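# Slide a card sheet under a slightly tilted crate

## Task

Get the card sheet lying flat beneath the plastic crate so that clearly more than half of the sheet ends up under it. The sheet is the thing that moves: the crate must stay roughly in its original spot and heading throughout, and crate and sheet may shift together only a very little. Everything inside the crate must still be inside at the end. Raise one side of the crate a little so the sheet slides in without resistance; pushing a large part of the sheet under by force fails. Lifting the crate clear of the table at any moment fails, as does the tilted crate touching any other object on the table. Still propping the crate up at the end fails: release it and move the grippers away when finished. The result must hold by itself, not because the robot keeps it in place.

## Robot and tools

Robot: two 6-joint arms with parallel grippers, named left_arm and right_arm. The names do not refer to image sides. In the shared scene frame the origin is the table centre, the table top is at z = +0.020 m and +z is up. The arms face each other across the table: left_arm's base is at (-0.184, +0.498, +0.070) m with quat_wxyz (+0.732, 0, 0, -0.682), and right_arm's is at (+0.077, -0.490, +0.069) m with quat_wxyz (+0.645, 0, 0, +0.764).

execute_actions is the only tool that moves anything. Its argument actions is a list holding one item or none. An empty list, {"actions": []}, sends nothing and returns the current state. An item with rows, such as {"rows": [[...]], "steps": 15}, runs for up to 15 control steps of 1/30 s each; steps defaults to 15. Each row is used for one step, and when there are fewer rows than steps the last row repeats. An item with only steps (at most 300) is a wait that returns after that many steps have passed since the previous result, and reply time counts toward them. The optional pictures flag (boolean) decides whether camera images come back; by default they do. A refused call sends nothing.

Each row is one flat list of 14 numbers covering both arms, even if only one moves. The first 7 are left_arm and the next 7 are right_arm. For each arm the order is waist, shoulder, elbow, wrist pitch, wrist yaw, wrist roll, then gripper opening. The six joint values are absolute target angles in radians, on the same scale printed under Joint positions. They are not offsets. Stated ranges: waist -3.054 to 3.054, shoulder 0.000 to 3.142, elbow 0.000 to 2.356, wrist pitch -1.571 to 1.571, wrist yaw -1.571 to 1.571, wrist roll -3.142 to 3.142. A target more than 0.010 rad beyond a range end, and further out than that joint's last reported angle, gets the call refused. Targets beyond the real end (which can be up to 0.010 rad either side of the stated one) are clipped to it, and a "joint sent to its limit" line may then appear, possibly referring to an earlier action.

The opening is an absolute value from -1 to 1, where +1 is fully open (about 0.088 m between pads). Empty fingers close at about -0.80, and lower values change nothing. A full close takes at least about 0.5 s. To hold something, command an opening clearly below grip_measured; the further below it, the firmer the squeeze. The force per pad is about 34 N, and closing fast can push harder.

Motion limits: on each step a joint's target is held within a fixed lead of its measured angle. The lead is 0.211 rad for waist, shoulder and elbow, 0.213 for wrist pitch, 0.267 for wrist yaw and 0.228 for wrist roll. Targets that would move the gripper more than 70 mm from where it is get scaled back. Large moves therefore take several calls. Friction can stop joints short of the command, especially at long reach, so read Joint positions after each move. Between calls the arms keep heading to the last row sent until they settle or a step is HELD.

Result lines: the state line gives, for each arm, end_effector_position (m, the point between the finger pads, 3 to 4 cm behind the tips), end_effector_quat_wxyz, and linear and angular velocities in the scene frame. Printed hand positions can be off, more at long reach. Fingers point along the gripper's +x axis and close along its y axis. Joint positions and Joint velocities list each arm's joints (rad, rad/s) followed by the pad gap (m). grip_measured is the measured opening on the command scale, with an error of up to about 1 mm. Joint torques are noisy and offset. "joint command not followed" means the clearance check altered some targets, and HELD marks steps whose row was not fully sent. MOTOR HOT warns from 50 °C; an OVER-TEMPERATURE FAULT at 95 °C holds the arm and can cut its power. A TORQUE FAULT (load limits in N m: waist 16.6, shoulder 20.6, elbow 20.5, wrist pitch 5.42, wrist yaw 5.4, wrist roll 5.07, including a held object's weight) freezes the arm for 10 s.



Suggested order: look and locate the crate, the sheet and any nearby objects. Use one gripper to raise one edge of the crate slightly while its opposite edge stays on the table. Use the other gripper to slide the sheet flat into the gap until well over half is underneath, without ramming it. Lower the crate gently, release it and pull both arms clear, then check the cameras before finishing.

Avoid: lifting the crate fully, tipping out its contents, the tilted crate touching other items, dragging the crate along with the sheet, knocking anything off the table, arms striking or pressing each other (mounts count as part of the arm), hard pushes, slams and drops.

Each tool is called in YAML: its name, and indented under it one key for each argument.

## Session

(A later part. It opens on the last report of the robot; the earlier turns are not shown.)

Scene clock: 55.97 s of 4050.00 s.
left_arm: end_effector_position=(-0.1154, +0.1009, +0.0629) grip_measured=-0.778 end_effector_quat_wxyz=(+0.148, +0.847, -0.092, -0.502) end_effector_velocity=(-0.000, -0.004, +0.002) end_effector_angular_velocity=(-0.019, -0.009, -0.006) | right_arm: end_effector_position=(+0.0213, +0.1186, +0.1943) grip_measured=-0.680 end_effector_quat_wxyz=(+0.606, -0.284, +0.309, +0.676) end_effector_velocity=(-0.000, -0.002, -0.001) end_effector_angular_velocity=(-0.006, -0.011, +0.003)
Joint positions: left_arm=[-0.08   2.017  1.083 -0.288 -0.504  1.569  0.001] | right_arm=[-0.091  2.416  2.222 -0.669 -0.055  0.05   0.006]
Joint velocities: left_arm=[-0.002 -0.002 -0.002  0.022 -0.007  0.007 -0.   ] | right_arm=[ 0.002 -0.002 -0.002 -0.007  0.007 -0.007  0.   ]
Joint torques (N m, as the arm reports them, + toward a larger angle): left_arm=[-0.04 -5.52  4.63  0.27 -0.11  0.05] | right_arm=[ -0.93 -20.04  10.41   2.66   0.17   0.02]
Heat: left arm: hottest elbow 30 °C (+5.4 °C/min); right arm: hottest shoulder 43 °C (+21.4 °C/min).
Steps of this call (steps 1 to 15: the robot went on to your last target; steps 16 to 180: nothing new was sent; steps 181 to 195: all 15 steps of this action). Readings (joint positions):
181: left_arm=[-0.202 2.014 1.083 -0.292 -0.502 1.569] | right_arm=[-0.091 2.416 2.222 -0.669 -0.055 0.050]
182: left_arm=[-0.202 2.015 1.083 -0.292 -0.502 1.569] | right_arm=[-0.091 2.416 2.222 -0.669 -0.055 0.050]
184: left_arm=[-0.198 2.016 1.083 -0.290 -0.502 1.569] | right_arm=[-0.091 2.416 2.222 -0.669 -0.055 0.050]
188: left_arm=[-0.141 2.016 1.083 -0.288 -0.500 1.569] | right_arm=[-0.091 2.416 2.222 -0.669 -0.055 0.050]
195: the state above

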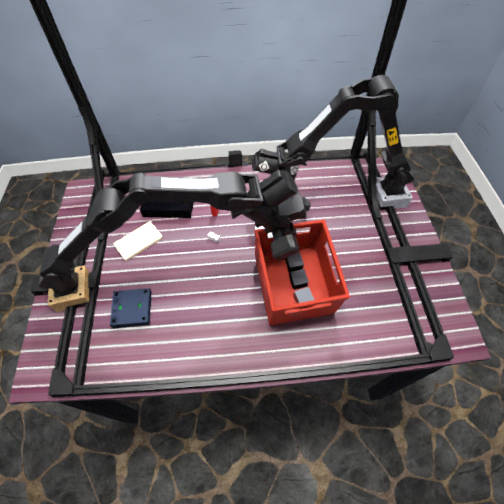

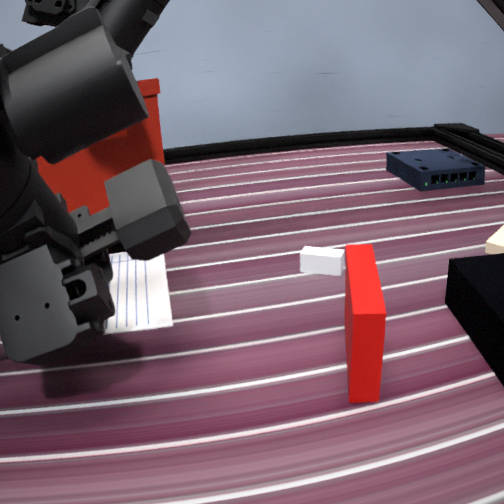

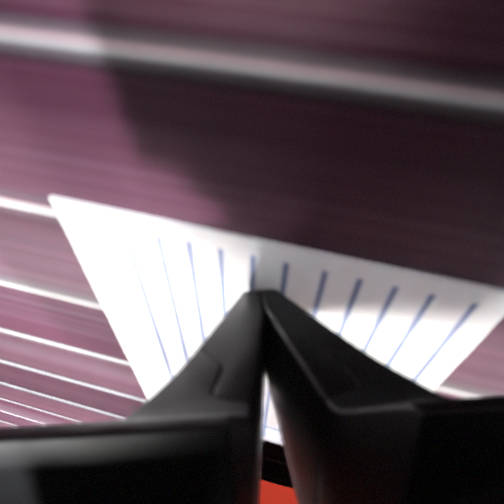

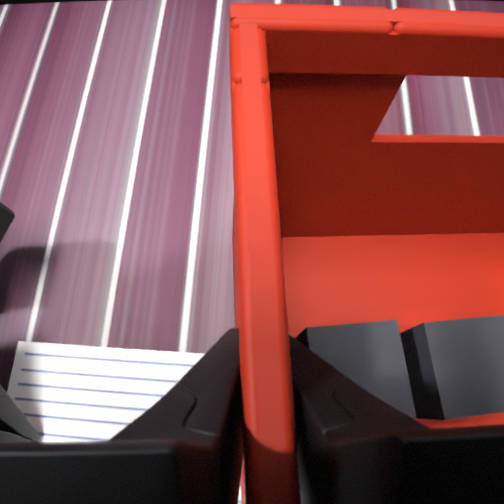

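execute_actions:
  actions:
    - {"rows":[[-0.02,2.035,1.08,-0.29,-0.5,1.57,-1,-0.1,2.365,2.26,-0.65,-0.05,0.05,-1]],"steps":7}
  pictures: false

execute_actions:
  actions:
    - {"rows":[[0.04,2.035,1.08,-0.29,-0.5,1.57,-1,-0.1,2.365,2.26,-0.65,-0.05,0.05,-1]],"steps":7}
  pictures: false

execute_actions:
  actions:
    - {"rows":[[0.09,2.035,1.08,-0.29,-0.5,1.57,-1,-0.1,2.365,2.26,-0.65,-0.05,0.05,-1]],"steps":10}

Scene clock: 58.80 s of 4050.00 s.
left_arm: end_effector_position=(-0.0939, +0.1053, +0.0627) grip_measured=-0.778 end_effector_quat_wxyz=(+0.162, +0.849, -0.069, -0.498) end_effector_velocity=(+0.030, +0.012, -0.001) end_effector_angular_velocity=(+0.011, +0.000, +0.096) | right_arm: end_effector_position=(+0.0215, +0.1187, +0.1949) grip_measured=-0.680 end_effector_quat_wxyz=(+0.606, -0.283, +0.309, +0.676) end_effector_velocity=(+0.001, -0.002, -0.003) end_effector_angular_velocity=(-0.012, -0.000, +0.008)
Joint positions: left_arm=[-0.025  2.017  1.083 -0.287 -0.503  1.569  0.001] | right_arm=[-0.091  2.415  2.223 -0.669 -0.055  0.05   0.006]
Joint velocities: left_arm=[ 0.076 -0.002 -0.002 -0.022 -0.007 -0.022  0.   ] | right_arm=[-0.002  0.002 -0.002 -0.007 -0.007 -0.007 -0.   ]
Joint torques (N m, as the arm reports them, + toward a larger angle): left_arm=[-0.02 -5.53  4.61  0.25 -0.16  0.05] | right_arm=[ -0.85 -20.    10.34   2.67   0.17   0.02]
Heat: left arm: hottest elbow 30 °C (+5.1 °C/min); right arm: hottest shoulder 45 °C (+22.4 °C/min).
Steps of this call (steps 1 to 15: the robot went on to your last target; steps 16 to 78: nothing new was sent; steps 79 to 85: all 7 steps of this action). Readings (joint positions):
79: left_arm=[-0.077 2.017 1.083 -0.287 -0.502 1.569] | right_arm=[-0.091 2.415 2.223 -0.669 -0.055 0.050]
80: left_arm=[-0.068 2.017 1.083 -0.287 -0.500 1.569] | right_arm=[-0.091 2.415 2.223 -0.669 -0.055 0.050]
82: left_arm=[-0.045 2.017 1.083 -0.287 -0.502 1.569] | right_arm=[-0.091 2.415 2.223 -0.669 -0.055 0.050]
85: the state above

Scene clock: 59.03 s of 4050.00 s.
left_arm: end_effector_position=(-0.0704, +0.1114, +0.0628) grip_measured=-0.778 end_effector_quat_wxyz=(+0.177, +0.851, -0.043, -0.493) end_effector_velocity=(+0.030, +0.011, +0.000) end_effector_angular_velocity=(-0.003, -0.001, +0.096) | right_arm: end_effector_position=(+0.0215, +0.1187, +0.1949) grip_measured=-0.680 end_effector_quat_wxyz=(+0.606, -0.283, +0.309, +0.676) end_effector_velocity=(+0.000, +0.001, +0.002) end_effector_angular_velocity=(+0.008, +0.001, +0.008)
Joint positions: left_arm=[ 0.035  2.017  1.083 -0.287 -0.503  1.569  0.001] | right_arm=[-0.091  2.415  2.223 -0.669 -0.055  0.05   0.006]
Joint velocities: left_arm=[ 0.076 -0.002 -0.002 -0.007 -0.007 -0.022 -0.   ] | right_arm=[-0.002 -0.002 -0.002  0.007 -0.007 -0.007 -0.   ]
Joint torques (N m, as the arm reports them, + toward a larger angle): left_arm=[-0.12 -5.52  4.64  0.24 -0.17  0.05] | right_arm=[ -0.86 -19.97  10.35   2.67   0.17   0.01]
Heat: left arm: hottest elbow 30 °C (+5.1 °C/min); right arm: hottest shoulder 45 °C (+22.4 °C/min).
Steps of this call (steps 1 to 7: all 7 steps of this action). Readings (joint positions):
1: left_arm=[-0.021 2.017 1.083 -0.287 -0.501 1.569] | right_arm=[-0.091 2.415 2.223 -0.669 -0.055 0.050]
2: left_arm=[-0.010 2.017 1.083 -0.287 -0.500 1.569] | right_arm=[-0.091 2.415 2.223 -0.669 -0.055 0.050]
4: left_arm=[0.014 2.017 1.083 -0.287 -0.502 1.569] | right_arm=[-0.091 2.415 2.223 -0.669 -0.055 0.050]
7: the state above

Scene clock: 59.37 s of 4050.00 s.
left_arm: end_effector_position=(-0.0512, +0.1176, +0.0627) grip_measured=-0.778 end_effector_quat_wxyz=(+0.189, +0.852, -0.022, -0.488) end_effector_velocity=(-0.002, +0.001, -0.001) end_effector_angular_velocity=(+0.002, +0.010, +0.001) | right_arm: end_effector_position=(+0.0215, +0.1187, +0.1949) grip_measured=-0.680 end_effector_quat_wxyz=(+0.606, -0.283, +0.309, +0.676) end_effector_velocity=(+0.001, -0.002, -0.003) end_effector_angular_velocity=(-0.012, -0.000, +0.008)
Joint positions: left_arm=[ 0.085  2.017  1.083 -0.287 -0.502  1.569  0.001] | right_arm=[-0.091  2.415  2.223 -0.669 -0.055  0.05   0.006]
Joint velocities: left_arm=[-0.002 -0.002 -0.002 -0.007  0.007 -0.007 -0.   ] | right_arm=[-0.002  0.002 -0.002 -0.007 -0.007 -0.007 -0.   ]
Joint torques (N m, as the arm reports them, + toward a larger angle): left_arm=[ 0.4  -5.55  4.62  0.24 -0.16  0.06] | right_arm=[ -0.86 -19.96  10.33   2.67   0.17   0.01]
Heat: left arm: hottest elbow 30 °C (+5.1 °C/min); right arm: hottest shoulder 45 °C (+22.2 °C/min).
Steps of this call (steps 1 to 10: all 10 steps of this action). Readings (joint positions):
1: left_arm=[0.039 2.017 1.083 -0.287 -0.502 1.569] | right_arm=[-0.091 2.415 2.223 -0.669 -0.055 0.050]
2: left_arm=[0.048 2.017 1.083 -0.287 -0.501 1.569] | right_arm=[-0.091 2.415 2.223 -0.669 -0.055 0.050]
4: left_arm=[0.068 2.017 1.083 -0.287 -0.501 1.569] | right_arm=[-0.091 2.415 2.223 -0.669 -0.055 0.050]
8: left_arm=[0.085 2.017 1.083 -0.287 -0.502 1.569] | right_arm=[-0.091 2.415 2.223 -0.669 -0.055 0.050]
10: the state above

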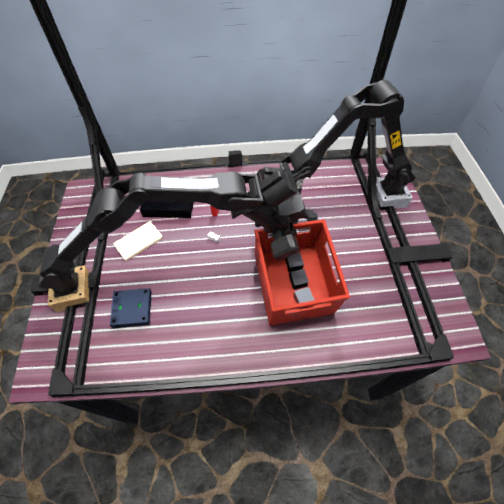

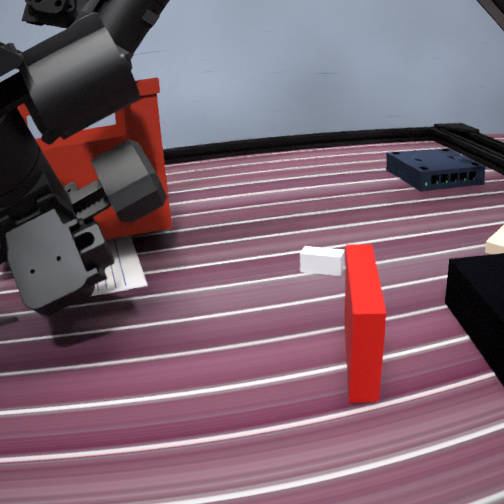

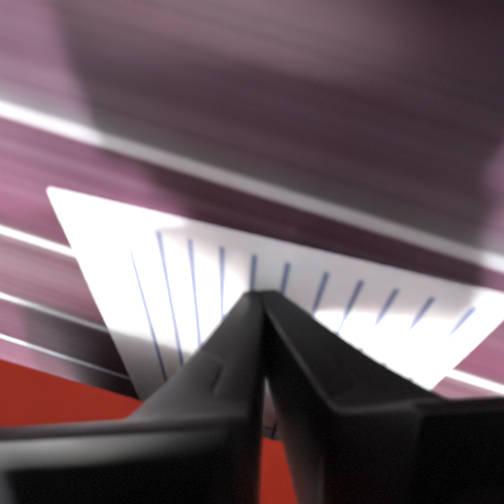

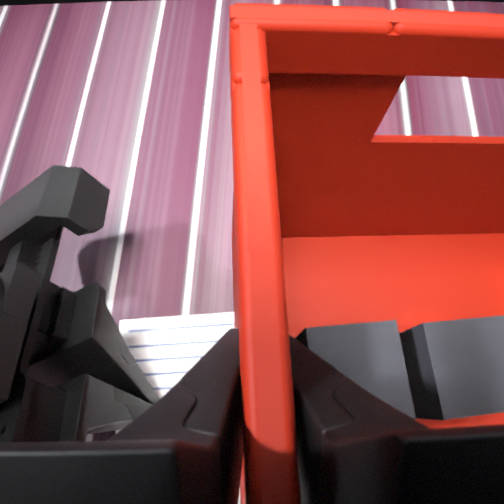

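execute_actions:
  actions:
    - {"rows":[[0.1,2.045,1.08,-0.29,-0.53,1.57,-1,-0.1,2.365,2.26,-0.65,-0.05,0.05,-1],[0.105,2.055,1.08,-0.29,-0.56,1.57,-1,-0.1,2.365,2.26,-0.65,-0.05,0.05,-1],[0.11,2.065,1.08,-0.29,-0.59,1.57,-1,-0.1,2.365,2.26,-0.65,-0.05,0.05,-1],[0.115,2.075,1.08,-0.28,-0.62,1.57,-1,-0.1,2.365,2.26,-0.65,-0.05,0.05,-1],[0.125,2.085,1.08,-0.27,-0.65,1.57,-1,-0.1,2.365,2.26,-0.65,-0.05,0.05,-1]]}

Scene clock: 62.87 s of 4050.00 s.
left_arm: end_effector_position=(-0.0216, +0.1304, +0.0599) grip_measured=-0.778 end_effector_quat_wxyz=(+0.187, +0.887, +0.011, -0.422) end_effector_velocity=(+0.001, +0.003, -0.000) end_effector_angular_velocity=(+0.011, -0.017, +0.010) | right_arm: end_effector_position=(+0.0221, +0.1188, +0.1953) grip_measured=-0.680 end_effector_quat_wxyz=(+0.607, -0.283, +0.308, +0.676) end_effector_velocity=(-0.001, -0.004, -0.005) end_effector_angular_velocity=(-0.026, +0.000, +0.029)
Joint positions: left_arm=[ 0.117  2.06   1.084 -0.267 -0.653  1.569  0.001] | right_arm=[-0.092  2.415  2.223 -0.668 -0.054  0.05   0.006]
Joint velocities: left_arm=[-0.002  0.002 -0.002 -0.007 -0.022 -0.007 -0.   ] | right_arm=[-0.002  0.002 -0.002 -0.022 -0.022 -0.022  0.   ]
Joint torques (N m, as the arm reports them, + toward a larger angle): left_arm=[ 0.79 -4.89  4.37  0.2  -0.17  0.05] | right_arm=[ -0.81 -19.86  10.31   2.68   0.14   0.02]
Heat: left arm: hottest elbow 30 °C (+4.0 °C/min); right arm: hottest shoulder 48 °C (+24.1 °C/min).
Steps of this call (steps 1 to 15: the robot went on to your last target; steps 16 to 90: nothing new was sent; steps 91 to 105: all 15 steps of this action). Readings (joint positions):
91: left_arm=[0.085 2.019 1.083 -0.287 -0.507 1.569] | right_arm=[-0.091 2.415 2.223 -0.668 -0.054 0.050]
92: left_arm=[0.087 2.022 1.083 -0.287 -0.521 1.569] | right_arm=[-0.091 2.415 2.223 -0.668 -0.054 0.050]
94: left_arm=[0.092 2.034 1.083 -0.284 -0.566 1.569] | right_arm=[-0.091 2.415 2.223 -0.668 -0.054 0.050]
98: left_arm=[0.112 2.055 1.084 -0.270 -0.636 1.569] | right_arm=[-0.092 2.415 2.223 -0.668 -0.054 0.050]
105: the state above

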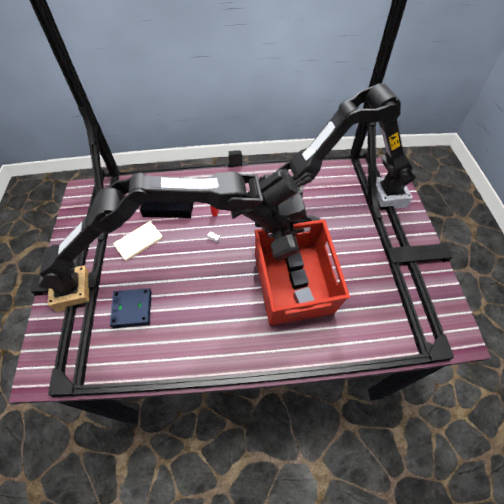

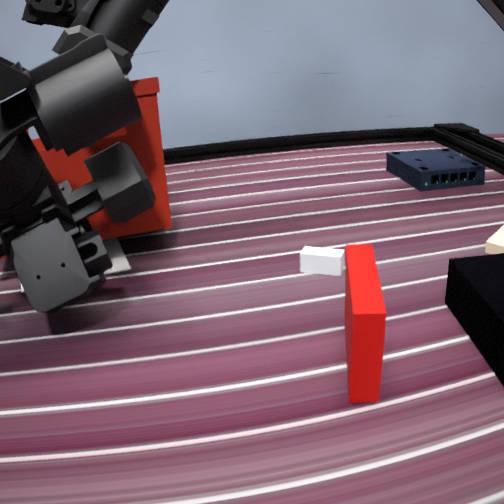

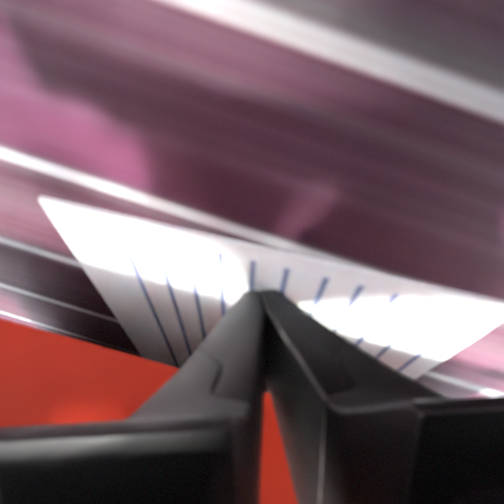

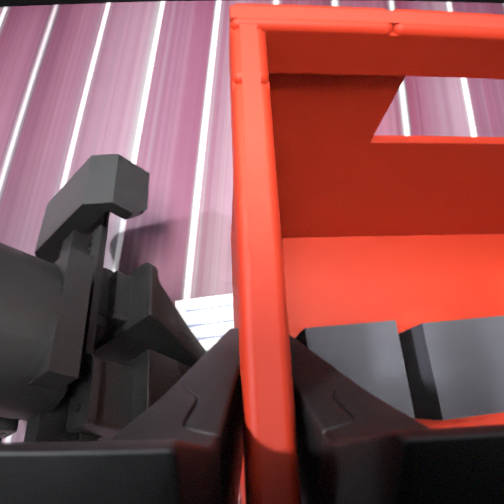

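Enough. Lift off, retreat, lower the crate.

execute_actions:
  actions:
    - {"rows":[[0.112,2.025,1.09,-0.27,-0.65,1.57,-1,-0.1,2.365,2.26,-0.65,-0.05,0.05,-1]],"steps":9}
  pictures: false

execute_actions:
  actions:
    - {"rows":[[-0.15,2.0,1.09,-0.27,-0.65,1.57,-1,-0.09,2.39,2.25,-0.65,-0.05,0.05,-1]],"steps":12}
  pictures: false

execute_actions:
  actions:
    - {"rows":[[-0.35,1.5,0.9,-0.4,-0.65,1.57,-1,-0.075,2.415,2.23,-0.65,-0.04,0.04,-1]]}
  pictures: false

execute_actions:
  actions:
    - {"rows":[[-0.35,1.0,0.7,-0.4,-0.65,1.57,-1,-0.056,2.45,2.205,-0.65,-0.01,0.01,-1]]}
  pictures: false

execute_actions:
  actions:
    - {"rows":[[-0.35,1.0,0.7,-0.4,-0.65,1.57,-1,-0.056,2.45,2.205,-0.65,-0.01,0.01,0.2]],"steps":10}
  pictures: false

execute_actions:
  actions:
    - {"rows":[[-0.35,1.0,0.7,-0.4,-0.65,1.57,-1,-0.056,2.1,2.205,-0.65,-0.01,0.01,0.2]]}
  pictures: false

execute_actions:
  actions:
    - {"rows":[[-0.35,1.0,0.7,-0.4,-0.65,1.57,-1,-0.056,1.3,1.6,-0.65,-0.01,0.01,0.2]]}

Scene clock: 72.53 s of 4050.00 s.
left_arm: end_effector_position=(-0.0220, +0.1276, +0.0676) grip_measured=-0.778 end_effector_quat_wxyz=(+0.195, +0.886, +0.006, -0.421) end_effector_velocity=(-0.002, -0.002, +0.013) end_effector_angular_velocity=(-0.013, -0.025, -0.010) | right_arm: end_effector_position=(+0.0229, +0.1191, +0.1966) grip_measured=-0.680 end_effector_quat_wxyz=(+0.608, -0.282, +0.308, +0.676) end_effector_velocity=(-0.002, -0.002, -0.000) end_effector_angular_velocity=(-0.006, +0.002, +0.029)
Joint positions: left_arm=[ 0.115  2.04   1.086 -0.27  -0.652  1.569  0.001] | right_arm=[-0.093  2.413  2.224 -0.668 -0.054  0.05   0.006]
Joint velocities: left_arm=[-0.012 -0.032 -0.002 -0.007 -0.022  0.007 -0.   ] | right_arm=[-0.002 -0.002 -0.002 -0.007 -0.022 -0.022 -0.   ]
Joint torques (N m, as the arm reports them, + toward a larger angle): left_arm=[-0.19 -9.01  5.37  0.42 -0.26  0.03] | right_arm=[ -0.67 -19.75  10.19   2.63   0.11   0.01]
Heat: left arm: hottest elbow 29 °C (+1.0 °C/min); right arm: hottest shoulder 54 °C (+29.2 °C/min). Fold the right arm in close to its base before you think long.
MOTOR HOT: a motor of the right arm reached 50 °C. Now the hottest motor of the right arm, joint 2 (shoulder), reports 54 °C. The temperature limit of the motors' drives, at which the controller stops that arm, is 95 °C. To cool a motor, set the load down, stop pushing, or move to a pose that needs little force.
Steps of this call (steps 1 to 15: the robot went on to your last target; steps 16 to 281: nothing new was sent; steps 282 to 290: all 9 steps of this action). Readings (joint positions):
282: left_arm=[0.118 2.057 1.085 -0.267 -0.658 1.569] | right_arm=[-0.093 2.413 2.224 -0.668 -0.054 0.050]
283: left_arm=[0.118 2.053 1.085 -0.268 -0.655 1.569] | right_arm=[-0.093 2.413 2.224 -0.668 -0.054 0.050]
285: left_arm=[0.117 2.049 1.086 -0.270 -0.652 1.569] | right_arm=[-0.093 2.413 2.224 -0.668 -0.054 0.050]
289: left_arm=[0.115 2.041 1.086 -0.270 -0.652 1.569] | right_arm=[-0.093 2.413 2.224 -0.668 -0.054 0.050]
290: the state above

Scene clock: 72.93 s of 4050.00 s.
left_arm: end_effector_position=(-0.1285, +0.0949, +0.0773) grip_measured=-0.778 end_effector_quat_wxyz=(+0.148, +0.875, -0.121, -0.445) end_effector_velocity=(+0.056, +0.005, +0.005) end_effector_angular_velocity=(-0.029, -0.030, +0.148) | right_arm: end_effector_position=(+0.0224, +0.1190, +0.1964) grip_measured=-0.680 end_effector_quat_wxyz=(+0.608, -0.282, +0.307, +0.676) end_effector_velocity=(-0.002, -0.003, -0.005) end_effector_angular_velocity=(-0.017, -0.001, +0.013)
Joint positions: left_arm=[-0.158  2.013  1.086 -0.27  -0.647  1.569  0.001] | right_arm=[-0.092  2.413  2.224 -0.668 -0.052  0.05   0.006]
Joint velocities: left_arm=[ 0.129 -0.002 -0.002  0.022 -0.037 -0.007  0.   ] | right_arm=[ 0.002  0.002 -0.007 -0.007 -0.007 -0.007 -0.   ]
Joint torques (N m, as the arm reports them, + toward a larger angle): left_arm=[ 0.16 -8.91  5.45  0.49 -0.41  0.04] | right_arm=[  0.18 -16.56   9.03   2.64   0.01   0.02]
Heat: left arm: hottest elbow 29 °C (+1.0 °C/min); right arm: hottest shoulder 54 °C (+29.0 °C/min). Fold the right arm in close to its base before you think long.
MOTOR HOT: still on. Now the hottest motor of the right arm, joint 2 (shoulder), reports 54 °C; a drive's own limit is 95 °C.
Steps of this call (steps 1 to 12: all 12 steps of this action). Readings (joint positions):
1: left_arm=[0.104 2.036 1.085 -0.270 -0.658 1.569] | right_arm=[-0.093 2.413 2.224 -0.668 -0.054 0.050]
2: left_arm=[0.072 2.034 1.086 -0.271 -0.659 1.569] | right_arm=[-0.093 2.413 2.224 -0.668 -0.053 0.050]
4: left_arm=[-0.020 2.027 1.086 -0.270 -0.655 1.569] | right_arm=[-0.093 2.413 2.224 -0.668 -0.053 0.050]
8: left_arm=[-0.158 2.014 1.086 -0.270 -0.646 1.569] | right_arm=[-0.092 2.413 2.224 -0.668 -0.052 0.050]
12: the state above

Scene clock: 73.43 s of 4050.00 s.
left_arm: end_effector_position=(-0.1908, +0.1451, +0.1912) grip_measured=-0.778 end_effector_quat_wxyz=(+0.193, +0.833, -0.244, -0.457) end_effector_velocity=(+0.009, +0.030, -0.034) end_effector_angular_velocity=(+0.138, -0.043, +0.006) | right_arm: end_effector_position=(+0.0127, +0.1188, +0.1824) grip_measured=-0.681 end_effector_quat_wxyz=(+0.602, -0.297, +0.305, +0.676) end_effector_velocity=(-0.002, -0.002, -0.000) end_effector_angular_velocity=(-0.006, -0.009, +0.024)
Joint positions: left_arm=[-0.351  1.506  0.907 -0.399 -0.651  1.569  0.001] | right_arm=[-0.073  2.435  2.22  -0.662 -0.039  0.04   0.006]
Joint velocities: left_arm=[-0.002 -0.002 -0.085 -0.066 -0.007 -0.007 -0.   ] | right_arm=[ 0.002 -0.002 -0.002 -0.007 -0.007 -0.022 -0.   ]
Joint torques (N m, as the arm reports them, + toward a larger angle): left_arm=[ 0.11 -5.5   5.97  0.79 -0.26  0.03] | right_arm=[ -0.24 -16.32   7.23   2.17  -0.11   0.02]
Heat: left arm: hottest elbow 29 °C (+1.0 °C/min); right arm: hottest shoulder 54 °C (+29.3 °C/min). Fold the right arm in close to its base before you think long.
MOTOR HOT: still on. Now the hottest motor of the right arm, joint 2 (shoulder), reports 54 °C; a drive's own limit is 95 °C.
Steps of this call (steps 1 to 15: all 15 steps of this action). Readings (joint positions):
1: left_arm=[-0.163 1.989 1.065 -0.276 -0.652 1.569] | right_arm=[-0.091 2.417 2.224 -0.668 -0.050 0.050]
2: left_arm=[-0.190 1.950 1.029 -0.316 -0.652 1.569] | right_arm=[-0.089 2.419 2.224 -0.667 -0.045 0.050]
4: left_arm=[-0.276 1.838 0.950 -0.372 -0.649 1.569] | right_arm=[-0.083 2.424 2.223 -0.665 -0.039 0.044]
8: left_arm=[-0.356 1.619 0.908 -0.389 -0.645 1.569] | right_arm=[-0.074 2.434 2.220 -0.662 -0.039 0.041]
15: the state above

Scene clock: 73.93 s of 4050.00 s.
left_arm: end_effector_position=(-0.1725, +0.2090, +0.2601) grip_measured=-0.778 end_effector_quat_wxyz=(+0.318, +0.779, -0.298, -0.452) end_effector_velocity=(+0.002, +0.007, -0.008) end_effector_angular_velocity=(+0.020, +0.003, +0.014) | right_arm: end_effector_position=(+0.0085, +0.1171, +0.1697) grip_measured=-0.682 end_effector_quat_wxyz=(+0.600, -0.318, +0.298, +0.671) end_effector_velocity=(-0.005, -0.001, +0.001) end_effector_angular_velocity=(-0.004, +0.012, +0.022)
Joint positions: left_arm=[-0.351  1.009  0.707 -0.4   -0.651  1.569  0.001] | right_arm=[-0.059  2.45   2.207 -0.658 -0.011  0.017  0.006]
Joint velocities: left_arm=[-0.002 -0.012 -0.022 -0.022 -0.007 -0.022  0.   ] | right_arm=[ 0.002 -0.002  0.002 -0.007 -0.022 -0.007  0.   ]
Joint torques (N m, as the arm reports them, + toward a larger angle): left_arm=[ 0.07 -3.39  6.26  1.12 -0.2   0.01] | right_arm=[  0.21 -13.63   5.75   1.86  -0.01  -0.16]
Heat: left arm: hottest elbow 29 °C (+1.0 °C/min); right arm: hottest shoulder 54 °C (+29.0 °C/min). Fold the right arm in close to its base before you think long.
MOTOR HOT: still on. Now the hottest motor of the right arm, joint 2 (shoulder), reports 54 °C; a drive's own limit is 95 °C.
Steps of this call (steps 1 to 15: all 15 steps of this action). Readings (joint positions):
1: left_arm=[-0.351 1.473 0.872 -0.380 -0.649 1.568] | right_arm=[-0.072 2.440 2.216 -0.661 -0.037 0.038]
2: left_arm=[-0.351 1.422 0.824 -0.392 -0.646 1.569] | right_arm=[-0.069 2.442 2.213 -0.661 -0.031 0.032]
4: left_arm=[-0.351 1.298 0.742 -0.413 -0.648 1.569] | right_arm=[-0.060 2.448 2.208 -0.659 -0.017 0.020]
8: left_arm=[-0.351 1.085 0.708 -0.400 -0.649 1.569] | right_arm=[-0.058 2.450 2.207 -0.658 -0.011 0.018]
15: the state above

Scene clock: 74.27 s of 4050.00 s.
left_arm: end_effector_position=(-0.1724, +0.2093, +0.2606) grip_measured=-0.778 end_effector_quat_wxyz=(+0.319, +0.778, -0.298, -0.452) end_effector_velocity=(+0.003, +0.003, -0.003) end_effector_angular_velocity=(+0.019, -0.016, +0.018) | right_arm: end_effector_position=(+0.0083, +0.1182, +0.1706) grip_measured=+0.187 end_effector_quat_wxyz=(+0.600, -0.316, +0.294, +0.673) end_effector_velocity=(-0.002, -0.002, -0.000) end_effector_angular_velocity=(-0.007, +0.003, +0.028)
Joint positions: left_arm=[-0.351  1.007  0.706 -0.4   -0.651  1.569  0.001] | right_arm=[-0.059  2.45   2.207 -0.651 -0.011  0.013  0.048]
Joint velocities: left_arm=[-0.002  0.002 -0.002 -0.022 -0.022 -0.007  0.   ] | right_arm=[-0.002 -0.002 -0.002 -0.007 -0.022 -0.022  0.129]
Joint torques (N m, as the arm reports them, + toward a larger angle): left_arm=[ 0.07 -3.24  6.15  1.15 -0.2   0.01] | right_arm=[  0.24 -13.67   5.75   1.35   0.    -0.08]
Heat: left arm: hottest elbow 29 °C (+1.0 °C/min); right arm: hottest shoulder 54 °C (+29.4 °C/min). Fold the right arm in close to its base before you think long.
MOTOR HOT: still on. Now the hottest motor of the right arm, joint 2 (shoulder), reports 54 °C; a drive's own limit is 95 °C.
Steps of this call (steps 1 to 10: all 10 steps of this action). Readings (joint positions):
1: left_arm=[-0.351 1.009 0.707 -0.400 -0.651 1.569] | right_arm=[-0.059 2.450 2.207 -0.658 -0.011 0.016]
2: left_arm=[-0.351 1.009 0.707 -0.400 -0.651 1.569] | right_arm=[-0.059 2.450 2.207 -0.658 -0.011 0.015]
4: left_arm=[-0.351 1.008 0.707 -0.400 -0.651 1.569] | right_arm=[-0.059 2.450 2.207 -0.653 -0.011 0.013]
8: left_arm=[-0.351 1.007 0.707 -0.400 -0.651 1.569] | right_arm=[-0.059 2.450 2.207 -0.651 -0.011 0.013]
10: the state above

Scene clock: 74.77 s of 4050.00 s.
left_arm: end_effector_position=(-0.1724, +0.2093, +0.2606) grip_measured=-0.778 end_effector_quat_wxyz=(+0.318, +0.778, -0.299, -0.452) end_effector_velocity=(-0.002, +0.001, -0.005) end_effector_angular_velocity=(+0.013, +0.016, -0.011) | right_arm: end_effector_position=(+0.0118, +0.0846, +0.3713) grip_measured=+0.200 end_effector_quat_wxyz=(+0.640, -0.195, +0.185, +0.720) end_effector_velocity=(+0.006, -0.054, +0.189) end_effector_angular_velocity=(+0.356, +0.050, +0.000)
Joint positions: left_arm=[-0.351  1.007  0.706 -0.4   -0.651  1.569  0.001] | right_arm=[-0.058  2.104  2.206 -0.647 -0.011  0.013  0.049]
Joint velocities: left_arm=[ 0.002 -0.002 -0.007 -0.007  0.022 -0.007 -0.001] | right_arm=[-0.002 -0.286  0.066  0.007 -0.007  0.007 -0.   ]
Joint torques (N m, as the arm reports them, + toward a larger angle): left_arm=[ 0.06 -3.25  6.16  1.15 -0.2   0.01] | right_arm=[ 0.25 -9.56  5.42  1.37 -0.01 -0.06]
Heat: left arm: hottest elbow 30 °C (+2.0 °C/min); right arm: hottest shoulder 54 °C (+29.1 °C/min). Fold the right arm in close to its base before you think long.
MOTOR HOT: still on. Now the hottest motor of the right arm, joint 2 (shoulder), reports 54 °C; a drive's own limit is 95 °C.
Steps of this call (steps 1 to 15: all 15 steps of this action). Readings (joint positions):
1: left_arm=[-0.351 1.007 0.706 -0.400 -0.651 1.569] | right_arm=[-0.059 2.437 2.206 -0.651 -0.011 0.013]
2: left_arm=[-0.351 1.007 0.706 -0.400 -0.651 1.569] | right_arm=[-0.059 2.423 2.200 -0.656 -0.011 0.013]
4: left_arm=[-0.351 1.007 0.706 -0.400 -0.651 1.569] | right_arm=[-0.059 2.384 2.196 -0.658 -0.011 0.013]
8: left_arm=[-0.351 1.007 0.706 -0.400 -0.651 1.569] | right_arm=[-0.059 2.268 2.196 -0.654 -0.011 0.013]
15: the state above

Scene clock: 75.27 s of 4050.00 s.
left_arm: end_effector_position=(-0.1724, +0.2093, +0.2606) grip_measured=-0.778 end_effector_quat_wxyz=(+0.318, +0.778, -0.299, -0.452) end_effector_velocity=(+0.001, +0.002, -0.001) end_effector_angular_velocity=(+0.003, -0.001, +0.007) | right_arm: end_effector_position=(+0.0333, -0.1088, +0.4757) grip_measured=+0.200 end_effector_quat_wxyz=(+0.653, -0.132, +0.129, +0.735) end_effector_velocity=(+0.029, -0.281, +0.373) end_effector_angular_velocity=(+1.075, +0.123, -0.002)
Joint positions: left_arm=[-0.351  1.007  0.706 -0.4   -0.651  1.569  0.001] | right_arm=[-0.058  1.346  1.623 -0.648 -0.011  0.013  0.049]
Joint velocities: left_arm=[-0.002 -0.002 -0.002 -0.007 -0.007 -0.007 -0.   ] | right_arm=[ 0.007 -0.965 -0.007  0.125  0.007  0.007 -0.   ]
Joint torques (N m, as the arm reports them, + toward a larger angle): left_arm=[ 0.07 -3.25  6.17  1.16 -0.2   0.  ] | right_arm=[ 0.24 -2.64  3.4   1.44  0.   -0.06]
Heat: left arm: hottest elbow 30 °C (+2.0 °C/min); right arm: hottest shoulder 54 °C (+28.3 °C/min). Fold the right arm in close to its base before you think long.
MOTOR HOT: still on. Now the hottest motor of the right arm, joint 2 (shoulder), reports 54 °C; a drive's own limit is 95 °C.
Steps of this call (steps 1 to 15: all 15 steps of this action). Readings (joint positions):
1: left_arm=[-0.351 1.007 0.706 -0.400 -0.651 1.569] | right_arm=[-0.058 2.062 2.171 -0.630 -0.011 0.013]
2: left_arm=[-0.351 1.007 0.706 -0.400 -0.651 1.569] | right_arm=[-0.058 2.014 2.108 -0.647 -0.011 0.013]
4: left_arm=[-0.351 1.007 0.706 -0.400 -0.651 1.569] | right_arm=[-0.058 1.907 1.980 -0.656 -0.011 0.013]
8: left_arm=[-0.351 1.007 0.706 -0.400 -0.651 1.569] | right_arm=[-0.058 1.676 1.745 -0.651 -0.011 0.013]
15: the state above

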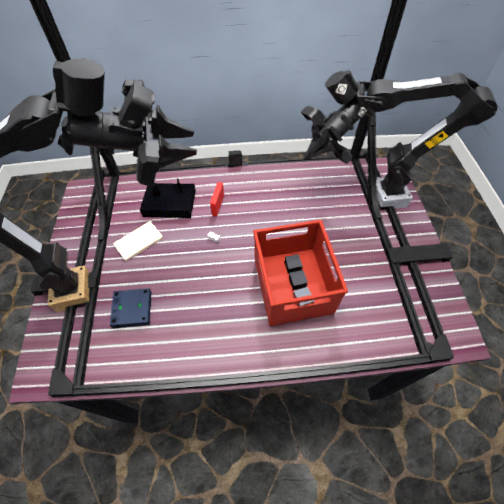

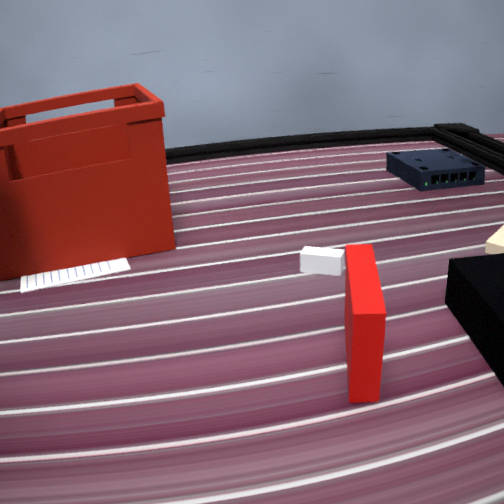

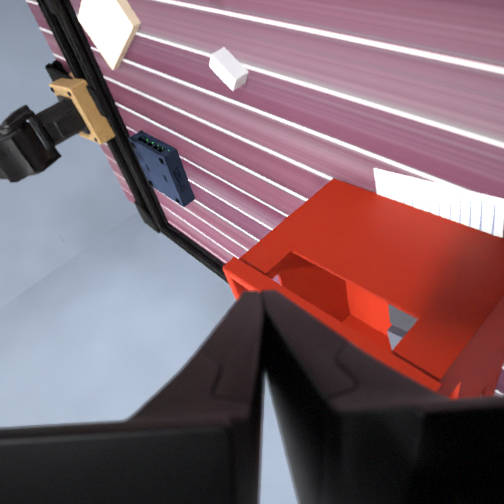

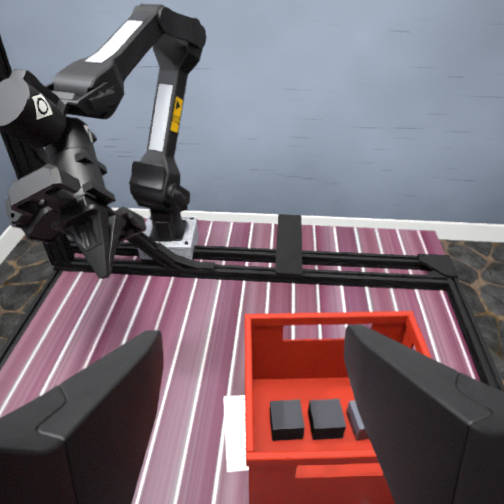

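finished_scene:
  scene: 1

The scene is finished: the task was done.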